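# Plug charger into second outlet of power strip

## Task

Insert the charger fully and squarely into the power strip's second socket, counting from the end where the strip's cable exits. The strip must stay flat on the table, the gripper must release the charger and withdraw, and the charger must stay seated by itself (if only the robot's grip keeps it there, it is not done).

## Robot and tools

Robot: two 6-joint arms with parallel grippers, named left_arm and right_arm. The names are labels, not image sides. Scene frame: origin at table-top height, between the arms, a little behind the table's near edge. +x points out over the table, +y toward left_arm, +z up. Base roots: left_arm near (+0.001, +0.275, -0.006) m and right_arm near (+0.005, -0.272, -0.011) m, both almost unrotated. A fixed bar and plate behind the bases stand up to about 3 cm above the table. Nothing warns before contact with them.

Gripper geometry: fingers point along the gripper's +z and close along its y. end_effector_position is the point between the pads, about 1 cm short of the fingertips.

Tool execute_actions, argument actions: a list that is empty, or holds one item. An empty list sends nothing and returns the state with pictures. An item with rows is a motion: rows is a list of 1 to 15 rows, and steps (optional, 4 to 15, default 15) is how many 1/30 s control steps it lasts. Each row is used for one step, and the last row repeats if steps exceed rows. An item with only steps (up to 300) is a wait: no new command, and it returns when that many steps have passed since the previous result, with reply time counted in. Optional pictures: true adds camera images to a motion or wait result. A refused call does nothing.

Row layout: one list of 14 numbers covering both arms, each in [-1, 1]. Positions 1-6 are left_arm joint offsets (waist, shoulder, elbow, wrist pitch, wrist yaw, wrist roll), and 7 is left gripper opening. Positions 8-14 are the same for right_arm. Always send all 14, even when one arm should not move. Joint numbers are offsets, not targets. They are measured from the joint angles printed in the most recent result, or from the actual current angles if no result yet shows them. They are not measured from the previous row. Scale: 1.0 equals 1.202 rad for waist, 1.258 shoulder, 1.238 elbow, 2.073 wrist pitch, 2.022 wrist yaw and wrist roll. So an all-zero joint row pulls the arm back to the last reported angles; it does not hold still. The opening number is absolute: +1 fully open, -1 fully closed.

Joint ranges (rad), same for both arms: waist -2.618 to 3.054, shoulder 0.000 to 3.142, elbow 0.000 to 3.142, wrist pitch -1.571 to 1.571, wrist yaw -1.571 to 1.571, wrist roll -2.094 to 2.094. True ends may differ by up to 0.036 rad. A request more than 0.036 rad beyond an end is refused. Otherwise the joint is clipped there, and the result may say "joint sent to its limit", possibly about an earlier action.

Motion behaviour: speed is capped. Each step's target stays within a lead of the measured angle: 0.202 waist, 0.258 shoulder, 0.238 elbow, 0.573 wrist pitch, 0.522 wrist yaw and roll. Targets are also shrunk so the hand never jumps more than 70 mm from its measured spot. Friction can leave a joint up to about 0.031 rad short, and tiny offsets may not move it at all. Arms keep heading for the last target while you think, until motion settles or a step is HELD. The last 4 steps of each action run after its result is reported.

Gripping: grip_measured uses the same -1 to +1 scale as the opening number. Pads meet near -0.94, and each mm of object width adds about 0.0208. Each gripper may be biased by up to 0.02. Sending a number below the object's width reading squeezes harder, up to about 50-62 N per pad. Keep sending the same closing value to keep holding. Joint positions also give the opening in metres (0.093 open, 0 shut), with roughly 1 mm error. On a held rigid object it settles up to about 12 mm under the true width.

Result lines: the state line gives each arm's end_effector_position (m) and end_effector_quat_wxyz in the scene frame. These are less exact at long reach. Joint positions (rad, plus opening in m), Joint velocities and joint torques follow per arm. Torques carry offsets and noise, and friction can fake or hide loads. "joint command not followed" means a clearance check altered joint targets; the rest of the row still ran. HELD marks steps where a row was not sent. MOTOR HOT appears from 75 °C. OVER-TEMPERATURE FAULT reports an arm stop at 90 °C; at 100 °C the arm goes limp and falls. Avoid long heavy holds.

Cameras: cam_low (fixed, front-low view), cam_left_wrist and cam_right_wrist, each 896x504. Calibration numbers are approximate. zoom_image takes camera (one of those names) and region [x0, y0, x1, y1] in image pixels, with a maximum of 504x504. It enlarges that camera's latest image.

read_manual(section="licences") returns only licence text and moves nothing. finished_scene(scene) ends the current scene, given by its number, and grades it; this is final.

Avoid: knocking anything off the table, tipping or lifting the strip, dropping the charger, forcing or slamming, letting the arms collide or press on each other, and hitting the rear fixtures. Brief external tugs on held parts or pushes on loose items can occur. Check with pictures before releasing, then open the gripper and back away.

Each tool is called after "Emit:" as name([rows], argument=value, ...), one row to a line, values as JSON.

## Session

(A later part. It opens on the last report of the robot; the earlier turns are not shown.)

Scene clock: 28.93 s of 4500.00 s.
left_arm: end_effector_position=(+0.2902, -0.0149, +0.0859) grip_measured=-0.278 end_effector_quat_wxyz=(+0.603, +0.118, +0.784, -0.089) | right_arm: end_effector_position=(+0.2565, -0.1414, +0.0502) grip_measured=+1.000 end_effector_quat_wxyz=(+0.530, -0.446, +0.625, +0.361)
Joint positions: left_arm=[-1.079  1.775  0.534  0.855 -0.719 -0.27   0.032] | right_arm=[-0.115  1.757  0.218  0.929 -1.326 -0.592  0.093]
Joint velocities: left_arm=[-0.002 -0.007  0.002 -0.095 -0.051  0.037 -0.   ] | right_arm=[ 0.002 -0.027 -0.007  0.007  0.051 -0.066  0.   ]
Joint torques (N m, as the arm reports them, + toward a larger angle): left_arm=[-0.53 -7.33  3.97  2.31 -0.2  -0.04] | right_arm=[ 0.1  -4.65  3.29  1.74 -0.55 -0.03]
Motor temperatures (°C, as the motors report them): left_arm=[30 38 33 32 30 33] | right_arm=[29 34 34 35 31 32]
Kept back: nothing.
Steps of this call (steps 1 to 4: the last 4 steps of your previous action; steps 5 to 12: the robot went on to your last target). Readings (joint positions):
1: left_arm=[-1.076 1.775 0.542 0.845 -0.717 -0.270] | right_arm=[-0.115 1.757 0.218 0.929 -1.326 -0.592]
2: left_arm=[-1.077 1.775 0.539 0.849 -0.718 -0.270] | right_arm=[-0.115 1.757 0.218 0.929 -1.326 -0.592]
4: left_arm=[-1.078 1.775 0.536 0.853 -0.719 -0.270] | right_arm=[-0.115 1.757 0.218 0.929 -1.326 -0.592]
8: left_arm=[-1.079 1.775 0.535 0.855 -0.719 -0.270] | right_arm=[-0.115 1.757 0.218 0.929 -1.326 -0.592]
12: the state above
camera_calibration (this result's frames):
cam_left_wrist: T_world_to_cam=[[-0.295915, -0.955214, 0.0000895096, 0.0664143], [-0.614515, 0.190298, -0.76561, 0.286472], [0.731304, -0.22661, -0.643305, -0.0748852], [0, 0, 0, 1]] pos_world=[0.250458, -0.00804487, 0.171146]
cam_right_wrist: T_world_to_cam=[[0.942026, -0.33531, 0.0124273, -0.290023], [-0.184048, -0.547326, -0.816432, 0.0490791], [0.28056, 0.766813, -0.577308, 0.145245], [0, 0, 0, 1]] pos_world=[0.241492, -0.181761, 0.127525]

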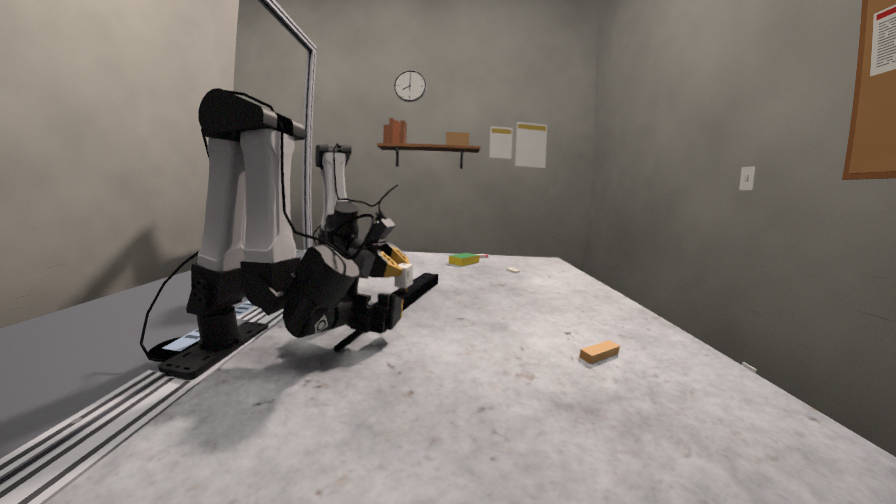

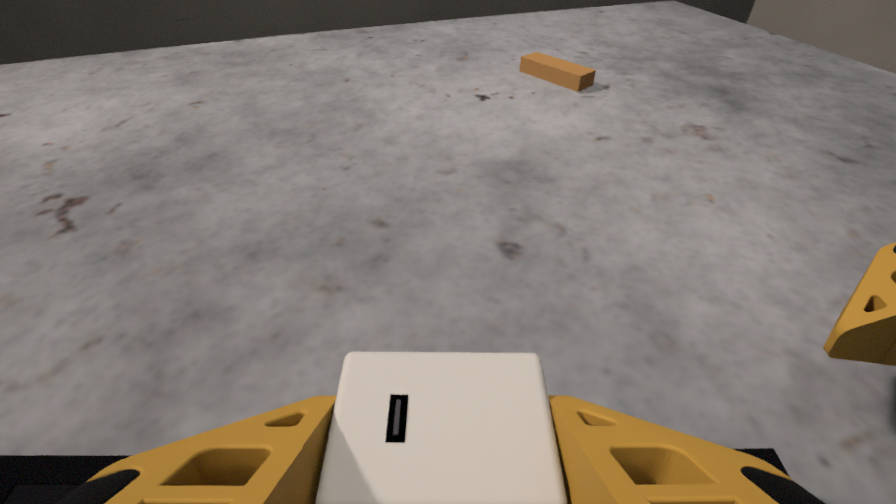

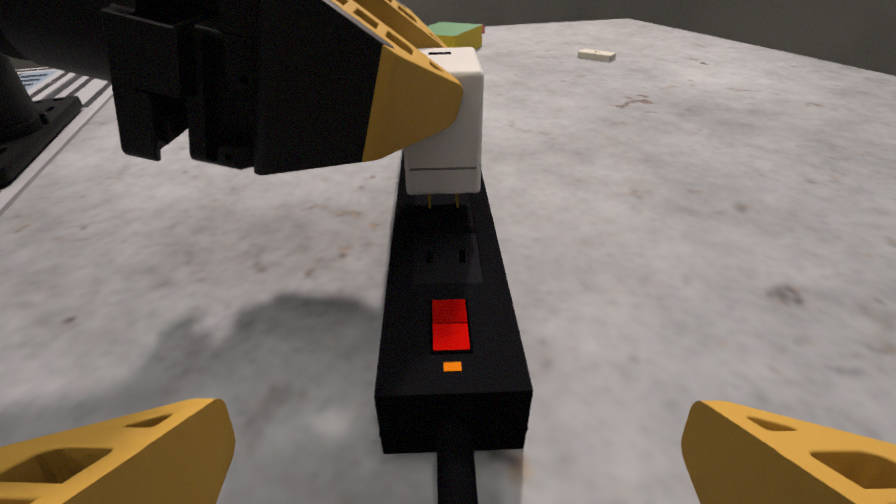

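Emit:
execute_actions([
  {"rows": [[-0.007,0.006,-0.014,0.01,-0.005,0,-0.45,0,0,0,0,0,0,1],[-0.007,0.009,-0.016,0.011,-0.005,0,-0.45,0,0,0,0,0,0,1],[-0.007,0.011,-0.017,0.012,-0.005,0,-0.45,0,0,0,0,0,0,1],[-0.007,0.013,-0.017,0.013,-0.005,0,-0.45,0,0,0,0,0,0,1],[-0.007,0.0145,-0.0175,0.0145,-0.005,0,-0.45,0,0,0,0,0,0,1],[-0.007,0.016,-0.018,0.016,-0.005,0,-0.45,0,0,0,0,0,0,1],[-0.007,0.0175,-0.0185,0.0172,-0.005,0,-0.45,0,0,0,0,0,0,1],[-0.007,0.019,-0.019,0.0185,-0.005,0,-0.45,0,0,0,0,0,0,1],[-0.007,0.0205,-0.0193,0.0197,-0.005,0,-0.45,0,0,0,0,0,0,1],[-0.007,0.022,-0.0196,0.021,-0.005,0,-0.45,0,0,0,0,0,0,1],[-0.007,0.023,-0.02,0.022,-0.005,0,-0.45,0,0,0,0,0,0,1],[-0.007,0.024,-0.02,0.0225,-0.005,0,-0.45,0,0,0,0,0,0,1]], "steps": 14},
])

Emit:
execute_actions([
  {"steps": 10},
], pictures=true)

Emit:
zoom_image(camera="cam_right_wrist", region=[400, 160, 500, 230])

Scene clock: 33.03 s of 4500.00 s.
left_arm: end_effector_position=(+0.2907, -0.0154, +0.0858) grip_measured=-0.278 end_effector_quat_wxyz=(+0.605, +0.116, +0.782, -0.090) | right_arm: end_effector_position=(+0.2565, -0.1414, +0.0502) grip_measured=+1.000 end_effector_quat_wxyz=(+0.530, -0.446, +0.625, +0.361)
Joint positions: left_arm=[-1.079  1.782  0.534  0.868 -0.721 -0.27   0.032] | right_arm=[-0.115  1.757  0.218  0.929 -1.326 -0.592  0.093]
Joint velocities: left_arm=[-0.002  0.012 -0.002  0.125 -0.007 -0.007  0.001] | right_arm=[-0.007 -0.007 -0.007 -0.037  0.022  0.007  0.   ]
Joint torques (N m, as the arm reports them, + toward a larger angle): left_arm=[-0.25 -5.97  3.73  2.18 -0.11 -0.04] | right_arm=[ 0.12 -4.67  3.29  1.73 -0.57 -0.02]
Motor temperatures (°C, as the motors report them): left_arm=[30 38 33 33 30 33] | right_arm=[29 34 33 35 31 32]
Steps of this call (steps 1 to 30: the robot went on to your last target; steps 31 to 90: nothing new was sent; then 0.77 s passed at rest; steps 91 to 100: the first 10 steps of this action). Readings (joint positions):
91: left_arm=[-1.079 1.775 0.534 0.855 -0.719 -0.270] | right_arm=[-0.115 1.757 0.218 0.929 -1.326 -0.592]
92: left_arm=[-1.079 1.775 0.534 0.855 -0.719 -0.270] | right_arm=[-0.115 1.757 0.218 0.929 -1.326 -0.592]
94: left_arm=[-1.079 1.775 0.534 0.855 -0.719 -0.270] | right_arm=[-0.115 1.757 0.218 0.929 -1.326 -0.592]
98: left_arm=[-1.079 1.778 0.534 0.861 -0.720 -0.270] | right_arm=[-0.115 1.757 0.218 0.929 -1.326 -0.592]
100: the state above

Scene clock: 33.37 s of 4500.00 s.
left_arm: end_effector_position=(+0.2912, -0.0155, +0.0859) grip_measured=-0.278 end_effector_quat_wxyz=(+0.607, +0.114, +0.781, -0.091) | right_arm: end_effector_position=(+0.2565, -0.1414, +0.0502) grip_measured=+1.000 end_effector_quat_wxyz=(+0.530, -0.446, +0.625, +0.361)
Joint positions: left_arm=[-1.079  1.787  0.534  0.879 -0.723 -0.27   0.032] | right_arm=[-0.115  1.757  0.218  0.929 -1.326 -0.592  0.093]
Joint velocities: left_arm=[-0.017 -0.007  0.002 -0.037 -0.007 -0.095  0.   ] | right_arm=[ 0.007 -0.017 -0.007 -0.037 -0.066  0.037  0.   ]
Joint torques (N m, as the arm reports them, + toward a larger angle): left_arm=[-0.45 -6.01  3.59  2.34 -0.13 -0.03] | right_arm=[ 0.14 -4.65  3.29  1.75 -0.56 -0.03]
Motor temperatures (°C, as the motors report them): left_arm=[30 38 33 33 30 33] | right_arm=[29 34 33 35 31 32]
Kept back: nothing.
Steps of this call (steps 1 to 4: the last 4 steps of your previous action; steps 5 to 10: the robot went on to your last target). Readings (joint positions):
1: left_arm=[-1.079 1.783 0.534 0.871 -0.721 -0.270] | right_arm=[-0.115 1.757 0.218 0.929 -1.326 -0.592]
2: left_arm=[-1.079 1.785 0.534 0.873 -0.722 -0.270] | right_arm=[-0.115 1.757 0.218 0.929 -1.326 -0.592]
4: left_arm=[-1.079 1.786 0.534 0.877 -0.723 -0.270] | right_arm=[-0.115 1.757 0.218 0.929 -1.326 -0.592]
8: left_arm=[-1.079 1.787 0.534 0.879 -0.723 -0.270] | right_arm=[-0.115 1.757 0.218 0.929 -1.326 -0.592]
10: the state above
camera_calibration (this result's frames):
cam_left_wrist: T_world_to_cam=[[-0.292511, -0.956235, 0.00718829, 0.06449], [-0.609656, 0.180691, -0.771797, 0.286155], [0.73672, -0.230141, -0.635829, -0.0779952], [0, 0, 0, 1]] pos_world=[0.250781, -0.00798795, 0.170799]
cam_right_wrist: T_world_to_cam=[[0.942026, -0.33531, 0.0124273, -0.290023], [-0.184048, -0.547326, -0.816432, 0.0490791], [0.28056, 0.766813, -0.577308, 0.145245], [0, 0, 0, 1]] pos_world=[0.241492, -0.181761, 0.127525]

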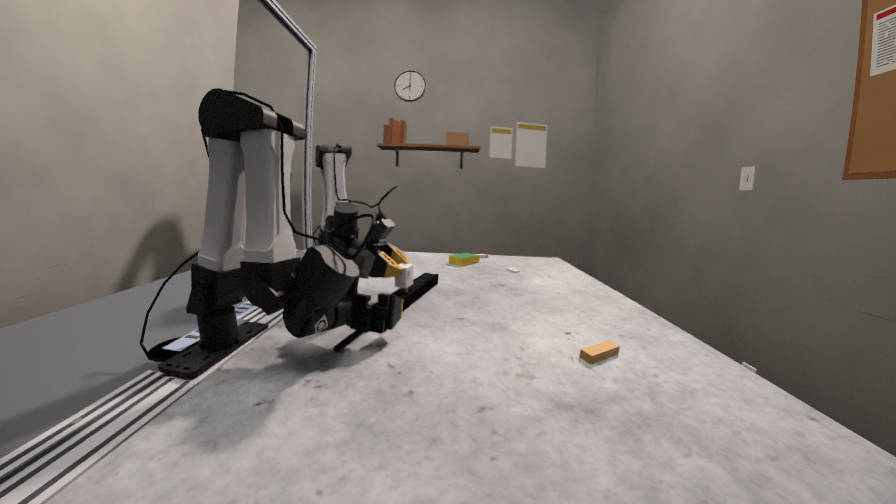

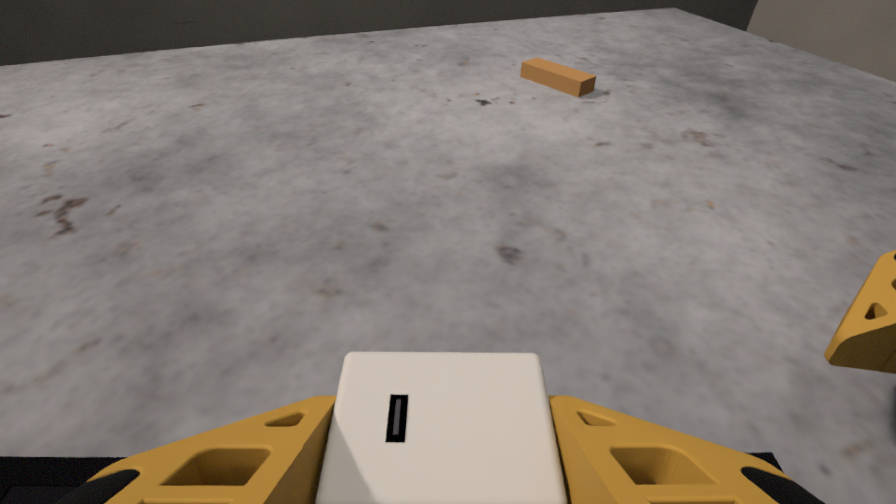

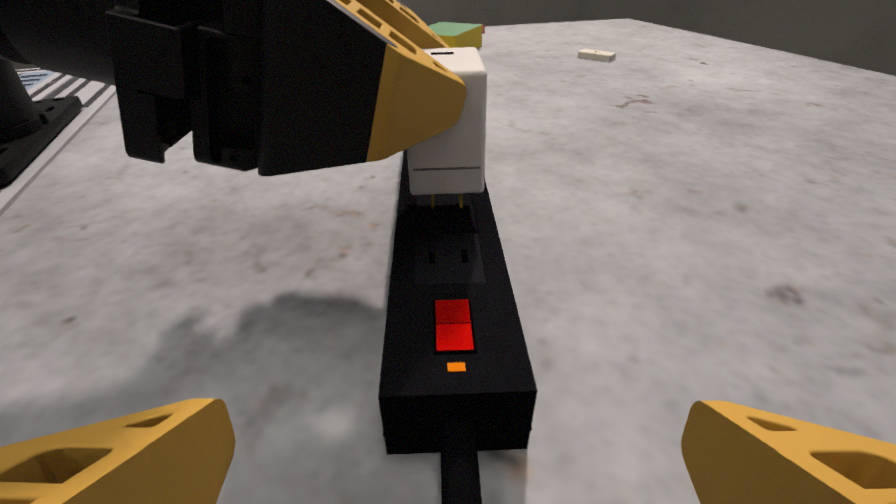

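Region (400, 160, 500, 230) of cam_right_wrist's 896x504 image, scaled by 5.040, with more detail than that image has; it fills the top 353 rows of this view, and the rest is white.

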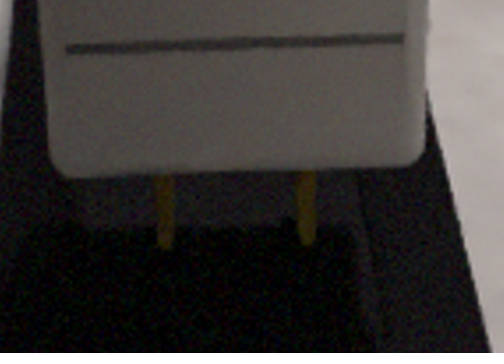

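Emit:
execute_actions([
  {"rows": [[0,-0.01,0,0.008,0,0,-0.45,0,0,0,0,0,0,1],[0,-0.018,0.006,0.008,0,0,-0.45,0,0,0,0,0,0,1],[0,-0.023,0.012,0.006,0,0,-0.45,0,0,0,0,0,0,1],[0,-0.027,0.017,0.002,0,-0.002,-0.45,0,0,0,0,0,0,1],[-0.003,-0.03,0.021,-0.004,0,-0.004,-0.45,0,0,0,0,0,0,1],[-0.006,-0.033,0.025,-0.011,0,-0.006,-0.45,0,0,0,0,0,0,1],[-0.008,-0.035,0.029,-0.018,0,-0.008,-0.45,0,0,0,0,0,0,1],[-0.0095,-0.037,0.033,-0.025,0,-0.009,-0.45,0,0,0,0,0,0,1],[-0.011,-0.039,0.037,-0.032,0,-0.0104,-0.45,0,0,0,0,0,0,1],[-0.012,-0.04,0.04,-0.038,0,-0.0104,-0.45,0,0,0,0,0,0,1],[-0.0125,-0.041,0.0425,-0.042,0,-0.0104,-0.45,0,0,0,0,0,0,1],[-0.0125,-0.0413,0.0436,-0.0434,0,-0.0104,-0.45,0,0,0,0,0,0,1]], "steps": 14},
])

Emit:
execute_actions([
  {"steps": 12},
], pictures=true)

Emit:
zoom_image(camera="cam_right_wrist", region=[400, 160, 500, 230])

Scene clock: 39.67 s of 4500.00 s.
left_arm: end_effector_position=(+0.2909, -0.0156, +0.0889) grip_measured=-0.278 end_effector_quat_wxyz=(+0.603, +0.115, +0.784, -0.089) | right_arm: end_effector_position=(+0.2565, -0.1414, +0.0502) grip_measured=+1.000 end_effector_quat_wxyz=(+0.530, -0.446, +0.625, +0.361)
Joint positions: left_arm=[-1.079  1.764  0.544  0.832 -0.723 -0.277  0.032] | right_arm=[-0.115  1.757  0.218  0.929 -1.326 -0.592  0.093]
Joint velocities: left_arm=[-0.012 -0.071  0.159 -0.33  -0.051 -0.081  0.   ] | right_arm=[ 0.017 -0.002  0.017 -0.037 -0.007 -0.007  0.   ]
Joint torques (N m, as the arm reports them, + toward a larger angle): left_arm=[-0.81 -9.12  9.    2.25 -0.13 -0.16] | right_arm=[ 0.11 -4.67  3.26  1.74 -0.56 -0.02]
Motor temperatures (°C, as the motors report them): left_arm=[30 38 33 34 30 33] | right_arm=[29 34 33 35 31 32]
Steps of this call (steps 1 to 30: the robot went on to your last target; steps 31 to 90: nothing new was sent; then 2.97 s passed at rest; steps 91 to 100: the first 10 steps of this action). Readings (joint positions):
91: left_arm=[-1.079 1.788 0.534 0.879 -0.723 -0.270] | right_arm=[-0.115 1.757 0.218 0.929 -1.326 -0.592]
92: left_arm=[-1.079 1.788 0.534 0.879 -0.723 -0.270] | right_arm=[-0.115 1.757 0.218 0.929 -1.326 -0.592]
94: left_arm=[-1.079 1.785 0.534 0.877 -0.723 -0.270] | right_arm=[-0.115 1.757 0.218 0.929 -1.326 -0.592]
98: left_arm=[-1.079 1.769 0.536 0.854 -0.723 -0.274] | right_arm=[-0.115 1.757 0.218 0.929 -1.326 -0.592]
100: the state above

Scene clock: 40.07 s of 4500.00 s.
left_arm: end_effector_position=(+0.2895, -0.0180, +0.0870) grip_measured=-0.278 end_effector_quat_wxyz=(+0.596, +0.122, +0.790, -0.083) | right_arm: end_effector_position=(+0.2565, -0.1414, +0.0502) grip_measured=+1.000 end_effector_quat_wxyz=(+0.530, -0.446, +0.625, +0.361)
Joint positions: left_arm=[-1.085  1.758  0.56   0.782 -0.723 -0.282  0.032] | right_arm=[-0.115  1.757  0.218  0.929 -1.326 -0.592  0.093]
Joint velocities: left_arm=[-0.017  0.007  0.007  0.007 -0.022  0.007 -0.   ] | right_arm=[ 0.002 -0.012 -0.007 -0.007  0.037 -0.051  0.   ]
Joint torques (N m, as the arm reports them, + toward a larger angle): left_arm=[-0.48 -9.27  9.04  2.18 -0.1  -0.11] | right_arm=[ 0.14 -4.64  3.28  1.74 -0.56 -0.03]
Motor temperatures (°C, as the motors report them): left_arm=[30 38 33 34 30 33] | right_arm=[29 34 33 35 31 32]
Kept back: nothing.
Steps of this call (steps 1 to 4: the last 4 steps of your previous action; steps 5 to 12: the robot went on to your last target). Readings (joint positions):
1: left_arm=[-1.081 1.763 0.549 0.822 -0.723 -0.278] | right_arm=[-0.115 1.757 0.218 0.929 -1.326 -0.592]
2: left_arm=[-1.082 1.761 0.554 0.813 -0.723 -0.279] | right_arm=[-0.115 1.757 0.218 0.929 -1.326 -0.592]
4: left_arm=[-1.085 1.759 0.559 0.803 -0.723 -0.280] | right_arm=[-0.115 1.757 0.218 0.929 -1.326 -0.592]
8: left_arm=[-1.085 1.758 0.560 0.789 -0.723 -0.282] | right_arm=[-0.115 1.757 0.218 0.929 -1.326 -0.592]
12: the state above
camera_calibration (this result's frames):
cam_left_wrist: T_world_to_cam=[[-0.294562, -0.95557, -0.0109287, 0.0638426], [-0.627934, 0.202161, -0.751551, 0.290397], [0.720369, -0.214516, -0.659584, -0.069584], [0, 0, 0, 1]] pos_world=[0.251282, -0.0126279, 0.17305]
cam_right_wrist: T_world_to_cam=[[0.942026, -0.33531, 0.0124273, -0.290023], [-0.184048, -0.547326, -0.816432, 0.0490791], [0.28056, 0.766813, -0.577308, 0.145245], [0, 0, 0, 1]] pos_world=[0.241492, -0.181761, 0.127525]

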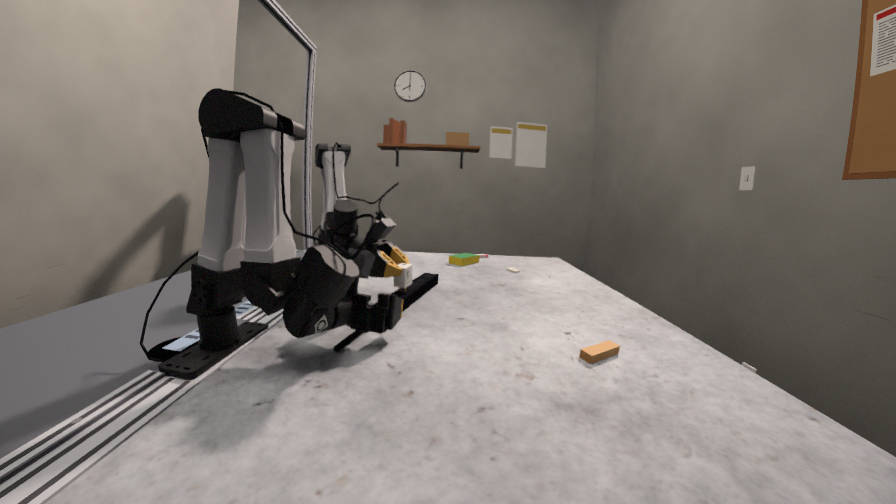

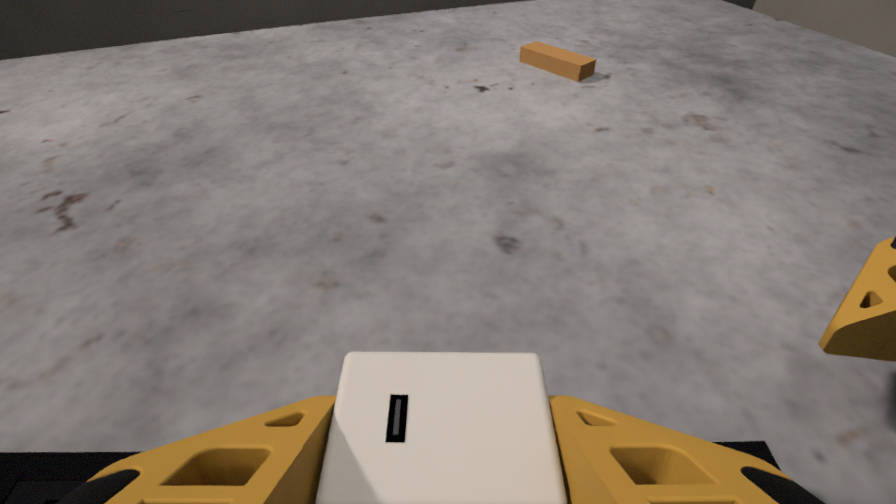

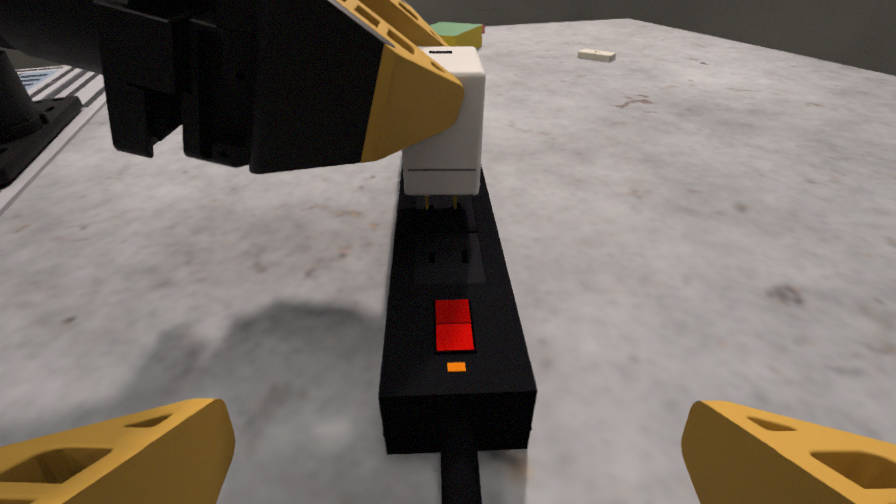

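Region (400, 160, 500, 230) of cam_right_wrist's 896x504 image, scaled by 5.040, with more detail than that image has; it fills the top 353 rows of this view, and the rest is white.

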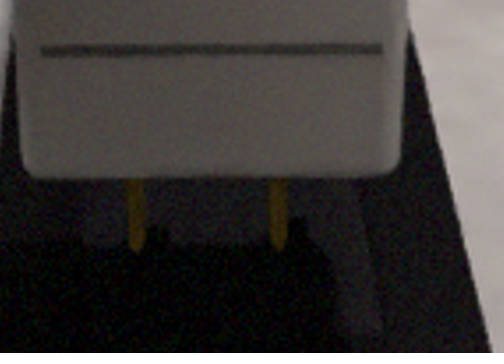

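Emit:
zoom_image(camera="cam_left_wrist", region=[700, 420, 828, 504])

Emit:
zoom_image(camera="cam_left_wrist", region=[0, 420, 128, 504])

Region (700, 420, 828, 504) of cam_left_wrist's 896x504 image, scaled by 3.938, with more detail than that image has; it fills the top 331 rows of this view, and the rest is white.

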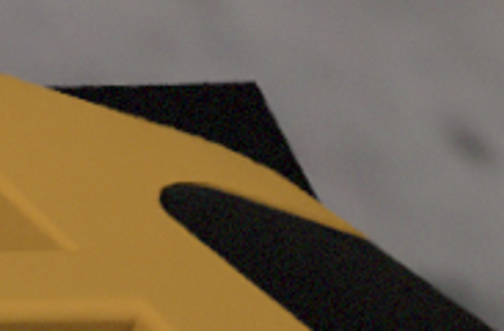

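Region (0, 420, 128, 504) of cam_left_wrist's 896x504 image, scaled by 3.938, with more detail than that image has; it fills the top 331 rows of this view, and the rest is white.

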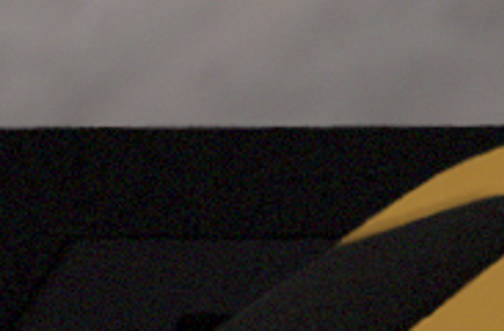

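Emit:
execute_actions([
  {"rows": [[0,0,0,0.01,-0.004,0,-0.45,0,0,0,0,0,0,1],[0,0.005,-0.004,0.014,-0.006,0,-0.45,0,0,0,0,0,0,1],[0,0.009,-0.008,0.017,-0.008,0,-0.45,0,0,0,0,0,0,1],[0,0.012,-0.01,0.02,-0.009,0,-0.45,0,0,0,0,0,0,1],[0,0.015,-0.012,0.022,-0.01,0,-0.45,0,0,0,0,0,0,1],[0,0.017,-0.012,0.024,-0.011,0,-0.45,0,0,0,0,0,0,1],[0,0.019,-0.012,0.0255,-0.012,0,-0.45,0,0,0,0,0,0,1],[0,0.021,-0.012,0.0266,-0.0126,0,-0.45,0,0,0,0,0,0,1],[0,0.023,-0.012,0.0266,-0.0126,0,-0.45,0,0,0,0,0,0,1],[0,0.025,-0.012,0.0266,-0.0126,0,-0.45,0,0,0,0,0,0,1],[0,0.0265,-0.012,0.0266,-0.0126,0,-0.45,0,0,0,0,0,0,1],[0,0.0275,-0.012,0.0266,-0.0126,0,-0.45,0,0,0,0,0,0,1]], "steps": 14},
])

Emit:
execute_actions([
  {"steps": 10},
], pictures=true)

Emit:
zoom_image(camera="cam_right_wrist", region=[400, 160, 500, 230])

Scene clock: 43.17 s of 4500.00 s.
left_arm: end_effector_position=(+0.2906, -0.0178, +0.0859) grip_measured=-0.278 end_effector_quat_wxyz=(+0.598, +0.118, +0.788, -0.082) | right_arm: end_effector_position=(+0.2565, -0.1414, +0.0502) grip_measured=+1.000 end_effector_quat_wxyz=(+0.530, -0.446, +0.625, +0.361)
Joint positions: left_arm=[-1.085  1.771  0.56   0.8   -0.731 -0.283  0.032] | right_arm=[-0.115  1.757  0.218  0.929 -1.326 -0.592  0.093]
Joint velocities: left_arm=[-0.007  0.105 -0.017  0.022  0.007 -0.051  0.   ] | right_arm=[-0.012  0.002 -0.012 -0.051 -0.022 -0.022  0.   ]
Joint torques (N m, as the arm reports them, + toward a larger angle): left_arm=[ 0.15 -6.47  4.74  2.36 -0.24 -0.03] | right_arm=[ 0.14 -4.66  3.25  1.75 -0.56 -0.02]
Motor temperatures (°C, as the motors report them): left_arm=[30 38 34 34 30 33] | right_arm=[29 34 33 35 31 32]
Steps of this call (steps 1 to 30: the robot went on to your last target; steps 31 to 83: nothing new was sent; steps 84 to 93: the first 10 steps of this action). Readings (joint positions):
84: left_arm=[-1.085 1.758 0.560 0.778 -0.723 -0.283] | right_arm=[-0.115 1.757 0.218 0.929 -1.326 -0.592]
85: left_arm=[-1.085 1.758 0.560 0.778 -0.723 -0.283] | right_arm=[-0.115 1.757 0.218 0.929 -1.326 -0.592]
87: left_arm=[-1.085 1.758 0.560 0.781 -0.724 -0.283] | right_arm=[-0.115 1.757 0.218 0.929 -1.326 -0.592]
91: left_arm=[-1.085 1.764 0.560 0.796 -0.729 -0.283] | right_arm=[-0.115 1.757 0.218 0.929 -1.326 -0.592]
93: the state above

Scene clock: 43.50 s of 4500.00 s.
left_arm: end_effector_position=(+0.2912, -0.0179, +0.0859) grip_measured=-0.278 end_effector_quat_wxyz=(+0.600, +0.115, +0.787, -0.082) | right_arm: end_effector_position=(+0.2565, -0.1414, +0.0502) grip_measured=+1.000 end_effector_quat_wxyz=(+0.530, -0.446, +0.625, +0.361)
Joint positions: left_arm=[-1.085  1.778  0.56   0.813 -0.735 -0.283  0.032] | right_arm=[-0.115  1.757  0.218  0.929 -1.326 -0.592  0.093]
Joint velocities: left_arm=[-0.002 -0.012  0.002 -0.037 -0.022  0.022  0.   ] | right_arm=[ 0.022 -0.017 -0.022  0.022 -0.037 -0.051  0.   ]
Joint torques (N m, as the arm reports them, + toward a larger angle): left_arm=[ 0.11 -6.33  4.67  2.3  -0.23 -0.03] | right_arm=[ 0.16 -4.67  3.29  1.74 -0.56 -0.02]
Motor temperatures (°C, as the motors report them): left_arm=[30 38 34 34 30 33] | right_arm=[29 34 33 35 31 32]
Kept back: nothing.
Steps of this call (steps 1 to 4: the last 4 steps of your previous action; steps 5 to 10: the robot went on to your last target). Readings (joint positions):
1: left_arm=[-1.085 1.774 0.560 0.805 -0.732 -0.283] | right_arm=[-0.115 1.757 0.218 0.929 -1.326 -0.592]
2: left_arm=[-1.085 1.775 0.560 0.808 -0.733 -0.283] | right_arm=[-0.115 1.757 0.218 0.929 -1.326 -0.592]
4: left_arm=[-1.085 1.777 0.560 0.811 -0.734 -0.283] | right_arm=[-0.115 1.757 0.218 0.929 -1.326 -0.592]
8: left_arm=[-1.085 1.778 0.560 0.813 -0.735 -0.283] | right_arm=[-0.115 1.757 0.218 0.929 -1.326 -0.592]
10: the state above
camera_calibration (this result's frames):
cam_left_wrist: T_world_to_cam=[[-0.284259, -0.958731, -0.00569976, 0.0609204], [-0.622755, 0.189157, -0.759207, 0.289452], [0.728953, -0.212262, -0.650824, -0.0747662], [0, 0, 0, 1]] pos_world=[0.252076, -0.0122157, 0.171442]
cam_right_wrist: T_world_to_cam=[[0.942026, -0.33531, 0.0124273, -0.290023], [-0.184048, -0.547326, -0.816432, 0.0490791], [0.28056, 0.766813, -0.577308, 0.145245], [0, 0, 0, 1]] pos_world=[0.241492, -0.181761, 0.127525]

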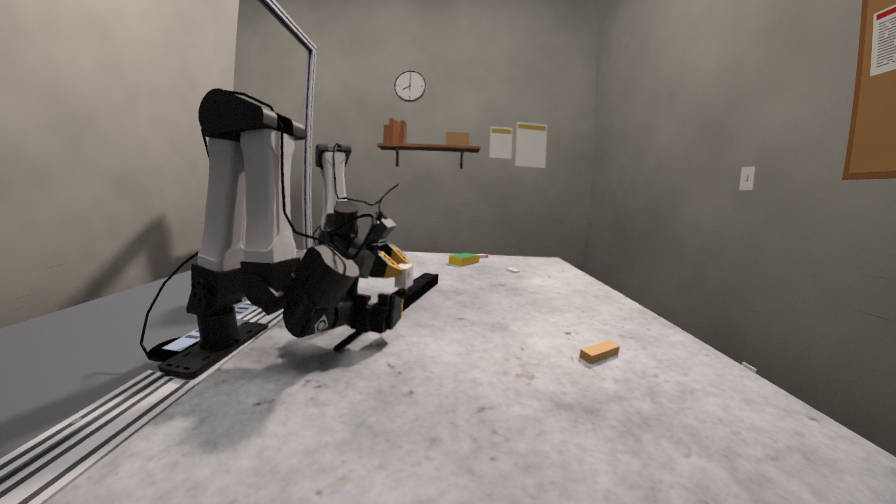

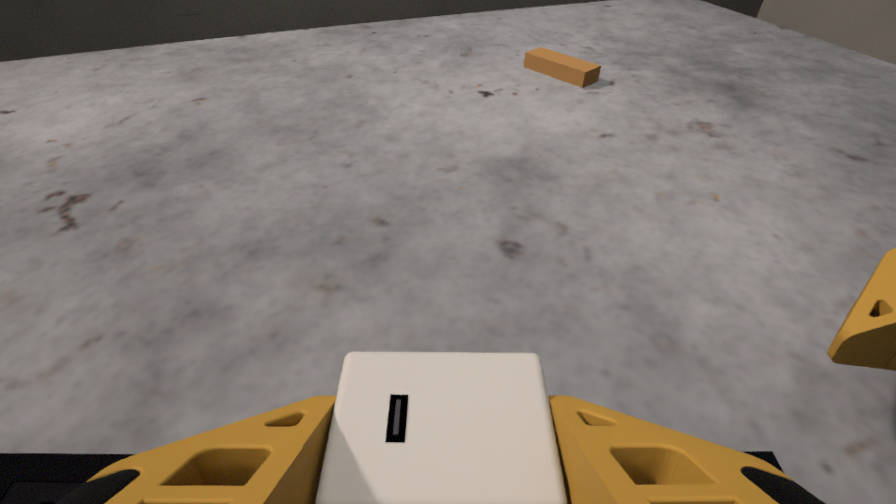

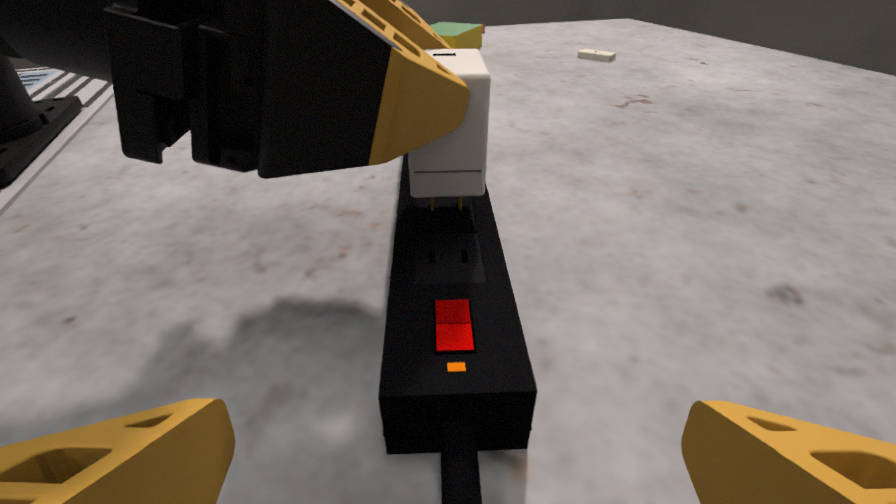

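Region (400, 160, 500, 230) of cam_right_wrist's 896x504 image, scaled by 5.040, with more detail than that image has; it fills the top 353 rows of this view, and the rest is white.

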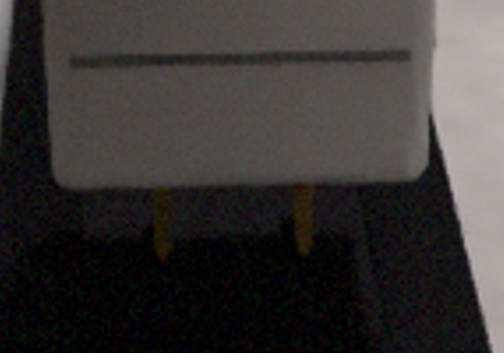

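Emit:
execute_actions(actions=[])

Scene clock: 44.23 s of 4500.00 s.
left_arm: end_effector_position=(+0.2912, -0.0179, +0.0859) grip_measured=-0.278 end_effector_quat_wxyz=(+0.601, +0.115, +0.787, -0.083) | right_arm: end_effector_position=(+0.2565, -0.1414, +0.0502) grip_measured=+1.000 end_effector_quat_wxyz=(+0.530, -0.446, +0.625, +0.361)
Joint positions: left_arm=[-1.085  1.778  0.56   0.813 -0.735 -0.283  0.032] | right_arm=[-0.115  1.757  0.218  0.929 -1.326 -0.592  0.093]
Joint velocities: left_arm=[-0.017 -0.007 -0.012 -0.007 -0.022  0.037  0.   ] | right_arm=[-0.017 -0.002  0.002  0.037  0.022 -0.066  0.   ]
Joint torques (N m, as the arm reports them, + toward a larger angle): left_arm=[ 0.15 -6.27  4.69  2.3  -0.23 -0.03] | right_arm=[ 0.13 -4.64  3.29  1.74 -0.57 -0.03]
Motor temperatures (°C, as the motors report them): left_arm=[30 38 34 34 30 33] | right_arm=[29 34 33 35 31 32]
Kept back: nothing.
Steps of this call (steps 1 to 22: the robot went on to your last target). Readings (joint positions):
1: left_arm=[-1.085 1.778 0.560 0.813 -0.735 -0.283] | right_arm=[-0.115 1.757 0.218 0.929 -1.326 -0.592]
2: left_arm=[-1.085 1.778 0.560 0.813 -0.735 -0.283] | right_arm=[-0.115 1.757 0.218 0.929 -1.326 -0.592]
4: left_arm=[-1.085 1.778 0.560 0.813 -0.735 -0.283] | right_arm=[-0.115 1.757 0.218 0.929 -1.326 -0.592]
8: left_arm=[-1.085 1.778 0.560 0.813 -0.735 -0.283] | right_arm=[-0.115 1.757 0.218 0.929 -1.326 -0.592]
22: the state above
camera_calibration (this result's frames):
cam_left_wrist: T_world_to_cam=[[-0.284268, -0.95873, -0.00543323, 0.0608789], [-0.622612, 0.188911, -0.759386, 0.289487], [0.729072, -0.212486, -0.650618, -0.0747916], [0, 0, 0, 1]] pos_world=[0.252073, -0.0122131, 0.171503]
cam_right_wrist: T_world_to_cam=[[0.942026, -0.33531, 0.0124273, -0.290023], [-0.184048, -0.547326, -0.816432, 0.0490791], [0.28056, 0.766813, -0.577308, 0.145245], [0, 0, 0, 1]] pos_world=[0.241492, -0.181761, 0.127525]

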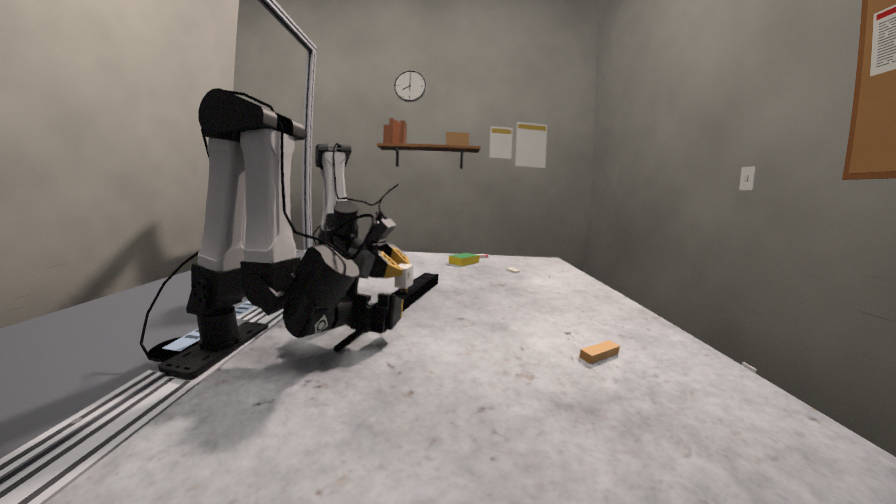

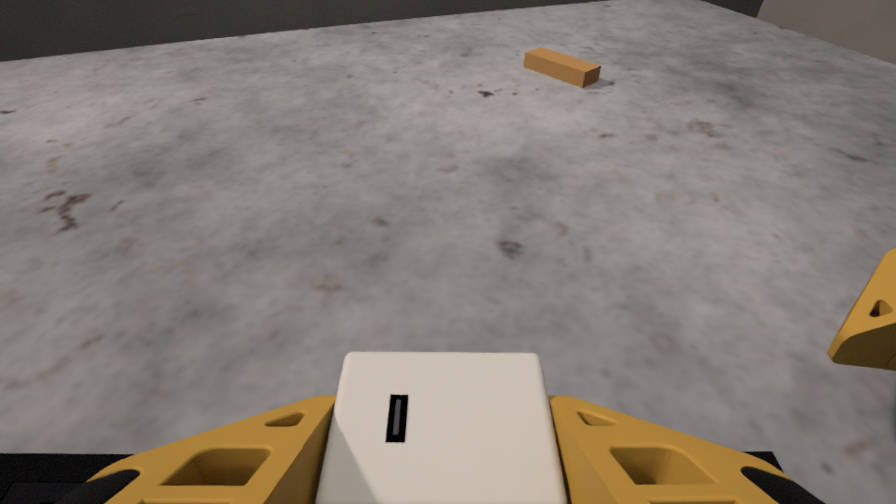

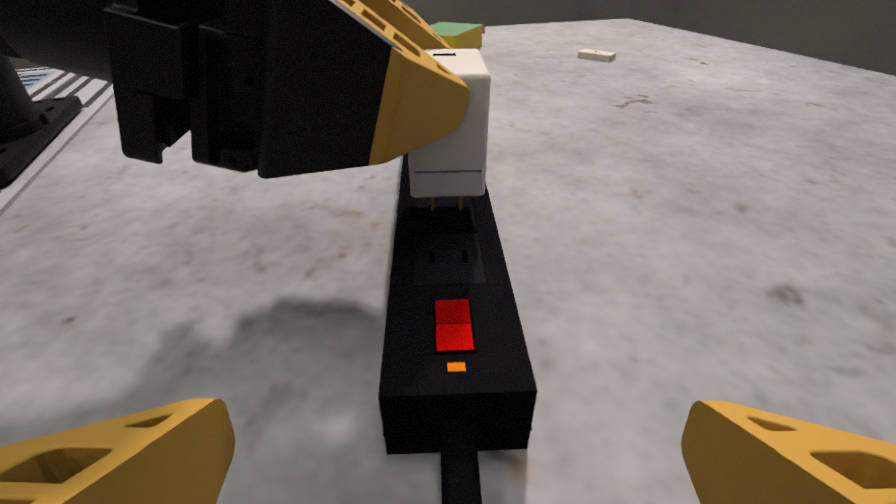

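Emit:
zoom_image(camera="cam_right_wrist", region=[390, 150, 510, 290])

Region (390, 150, 510, 290) of cam_right_wrist's 896x504 image, scaled by 3.600, with more detail than that image has; it fills the left 432 columns of this view, and the rest is white.

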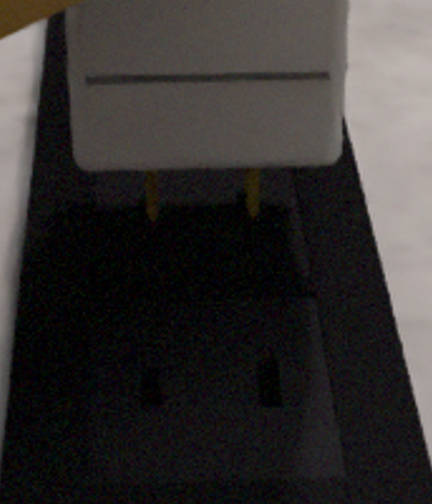

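Emit:
execute_actions([
  {"rows":[[0,0.0134,-0.0163,0.0111,0,0,-0.45,0,0,0,0,0,0,1],[0,0.0144,-0.0166,0.0119,0,0,-0.45,0,0,0,0,0,0,1],[0,0.0156,-0.0168,0.0127,0,0,-0.45,0,0,0,0,0,0,1],[0,0.0170,-0.0172,0.0138,0,0,-0.45,0,0,0,0,0,0,1],[0,0.0184,-0.0175,0.0149,0,0,-0.45,0,0,0,0,0,0,1],[0,0.0198,-0.0179,0.0159,0,0,-0.45,0,0,0,0,0,0,1],[0,0.0212,-0.0182,0.0170,0,0,-0.45,0,0,0,0,0,0,1],[0,0.0226,-0.0185,0.0180,0,0,-0.45,0,0,0,0,0,0,1],[0,0.0240,-0.0189,0.0191,0,0,-0.45,0,0,0,0,0,0,1],[0,0.0252,-0.0192,0.0199,0,0,-0.45,0,0,0,0,0,0,1],[0,0.0262,-0.0194,0.0207,0,0,-0.45,0,0,0,0,0,0,1],[0,0.0269,-0.0196,0.0212,0,0,-0.45,0,0,0,0,0,0,1]],"steps":15},
], pictures=false)

Emit:
execute_actions([
  {"steps":12},
], pictures=true)

Emit:
zoom_image(camera="cam_right_wrist", region=[400, 160, 500, 230])

Scene clock: 45.23 s of 4500.00 s.
left_arm: end_effector_position=(+0.2915, -0.0183, +0.0816) grip_measured=-0.278 end_effector_quat_wxyz=(+0.599, +0.117, +0.788, -0.081) | right_arm: end_effector_position=(+0.2565, -0.1414, +0.0502) grip_measured=+1.000 end_effector_quat_wxyz=(+0.530, -0.446, +0.625, +0.361)
Joint positions: left_arm=[-1.085  1.795  0.56   0.825 -0.734 -0.283  0.032] | right_arm=[-0.115  1.757  0.218  0.929 -1.326 -0.592  0.093]
Joint velocities: left_arm=[-0.007  0.061  0.007  0.095 -0.007 -0.007  0.   ] | right_arm=[-0.002 -0.012 -0.002 -0.037  0.022  0.022  0.   ]
Joint torques (N m, as the arm reports them, + toward a larger angle): left_arm=[ 0.17 -6.65  3.68  2.35 -0.11 -0.06] | right_arm=[ 0.14 -4.63  3.27  1.74 -0.57 -0.03]
Motor temperatures (°C, as the motors report them): left_arm=[30 38 34 35 30 33] | right_arm=[29 34 33 35 31 32]
Steps of this call (steps 1 to 15: the robot went on to your last target; steps 16 to 19: nothing new was sent; steps 20 to 30: the first 11 steps of this action). Readings (joint positions):
20: left_arm=[-1.085 1.778 0.560 0.813 -0.735 -0.283] | right_arm=[-0.115 1.757 0.218 0.929 -1.326 -0.592]
21: left_arm=[-1.085 1.778 0.560 0.813 -0.735 -0.283] | right_arm=[-0.115 1.757 0.218 0.929 -1.326 -0.592]
23: left_arm=[-1.085 1.778 0.560 0.814 -0.735 -0.283] | right_arm=[-0.115 1.757 0.218 0.929 -1.326 -0.592]
27: left_arm=[-1.085 1.786 0.560 0.821 -0.735 -0.283] | right_arm=[-0.115 1.757 0.218 0.929 -1.326 -0.592]
30: the state above

Scene clock: 45.63 s of 4500.00 s.
left_arm: end_effector_position=(+0.2915, -0.0184, +0.0799) grip_measured=-0.278 end_effector_quat_wxyz=(+0.598, +0.118, +0.789, -0.080) | right_arm: end_effector_position=(+0.2565, -0.1414, +0.0502) grip_measured=+1.000 end_effector_quat_wxyz=(+0.530, -0.446, +0.625, +0.361)
Joint positions: left_arm=[-1.085  1.8    0.56   0.827 -0.734 -0.283  0.032] | right_arm=[-0.115  1.757  0.218  0.929 -1.326 -0.592  0.093]
Joint velocities: left_arm=[ 0.012  0.022 -0.017 -0.066 -0.037 -0.037 -0.001] | right_arm=[-0.002  0.012  0.022  0.081  0.022 -0.051  0.   ]
Joint torques (N m, as the arm reports them, + toward a larger angle): left_arm=[ 0.15 -6.6   3.69  2.36 -0.11 -0.04] | right_arm=[ 0.15 -4.69  3.27  1.75 -0.56 -0.02]
Motor temperatures (°C, as the motors report them): left_arm=[30 38 34 35 30 33] | right_arm=[29 34 33 36 31 32]
Kept back: nothing.
Steps of this call (steps 1 to 4: the last 4 steps of your previous action; steps 5 to 12: the robot went on to your last target). Readings (joint positions):
1: left_arm=[-1.085 1.797 0.560 0.825 -0.734 -0.283] | right_arm=[-0.115 1.757 0.218 0.929 -1.326 -0.592]
2: left_arm=[-1.085 1.799 0.560 0.826 -0.734 -0.283] | right_arm=[-0.115 1.757 0.218 0.929 -1.326 -0.592]
4: left_arm=[-1.085 1.800 0.560 0.826 -0.734 -0.283] | right_arm=[-0.115 1.757 0.218 0.929 -1.326 -0.592]
8: left_arm=[-1.085 1.800 0.560 0.827 -0.734 -0.283] | right_arm=[-0.115 1.757 0.218 0.929 -1.326 -0.592]
12: the state above
camera_calibration (this result's frames):
cam_left_wrist: T_world_to_cam=[[-0.285423, -0.958337, -0.0111647, 0.0612279], [-0.626027, 0.195246, -0.754963, 0.285949], [0.725688, -0.208495, -0.655672, -0.077529], [0, 0, 0, 1]] pos_world=[0.25275, -0.013318, 0.165731]
cam_right_wrist: T_world_to_cam=[[0.942026, -0.33531, 0.0124273, -0.290023], [-0.184048, -0.547326, -0.816432, 0.0490791], [0.28056, 0.766813, -0.577308, 0.145245], [0, 0, 0, 1]] pos_world=[0.241492, -0.181761, 0.127525]

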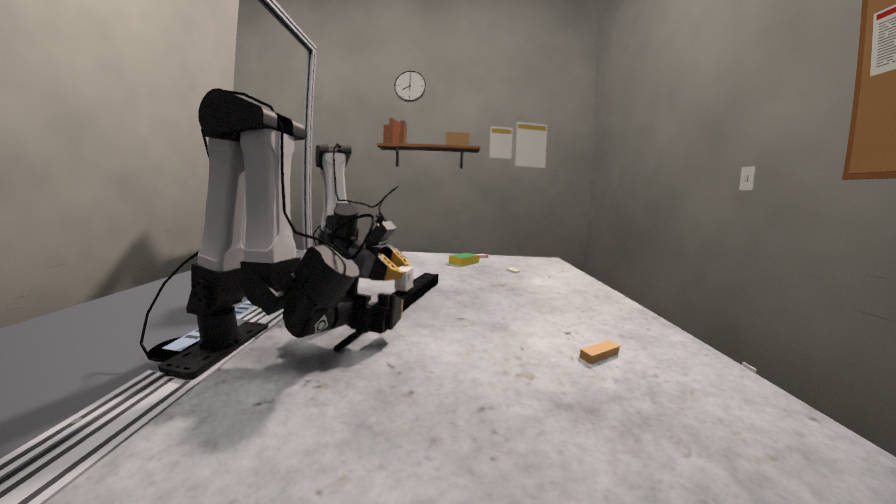

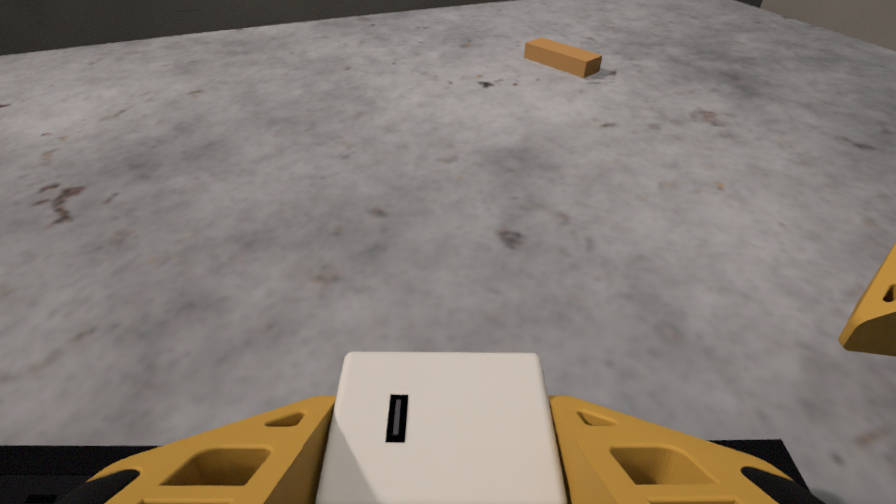

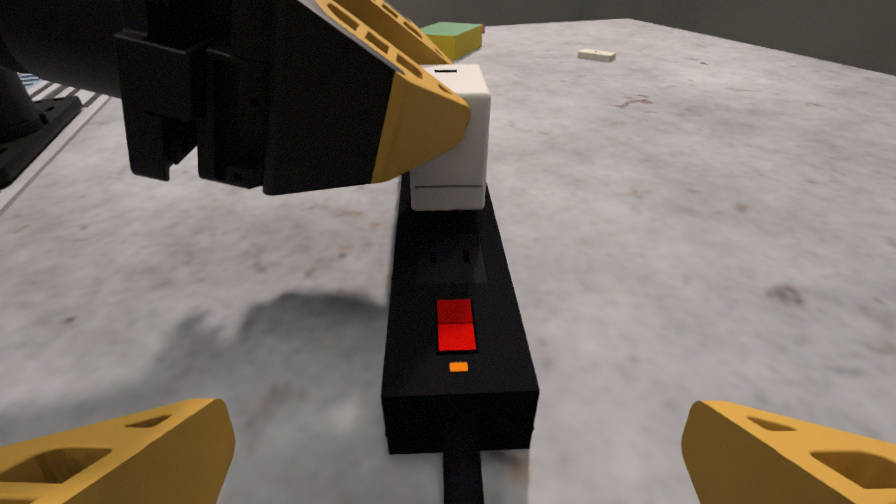

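Region (400, 160, 500, 230) of cam_right_wrist's 896x504 image, scaled by 5.040, with more detail than that image has; it fills the top 353 rows of this view, and the rest is white.

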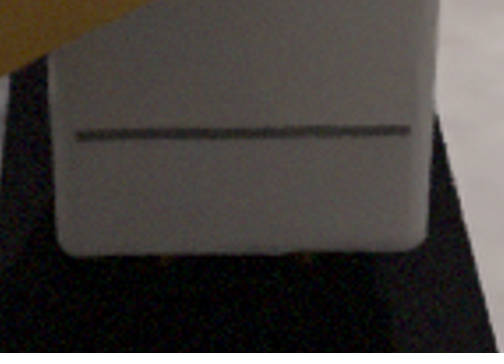

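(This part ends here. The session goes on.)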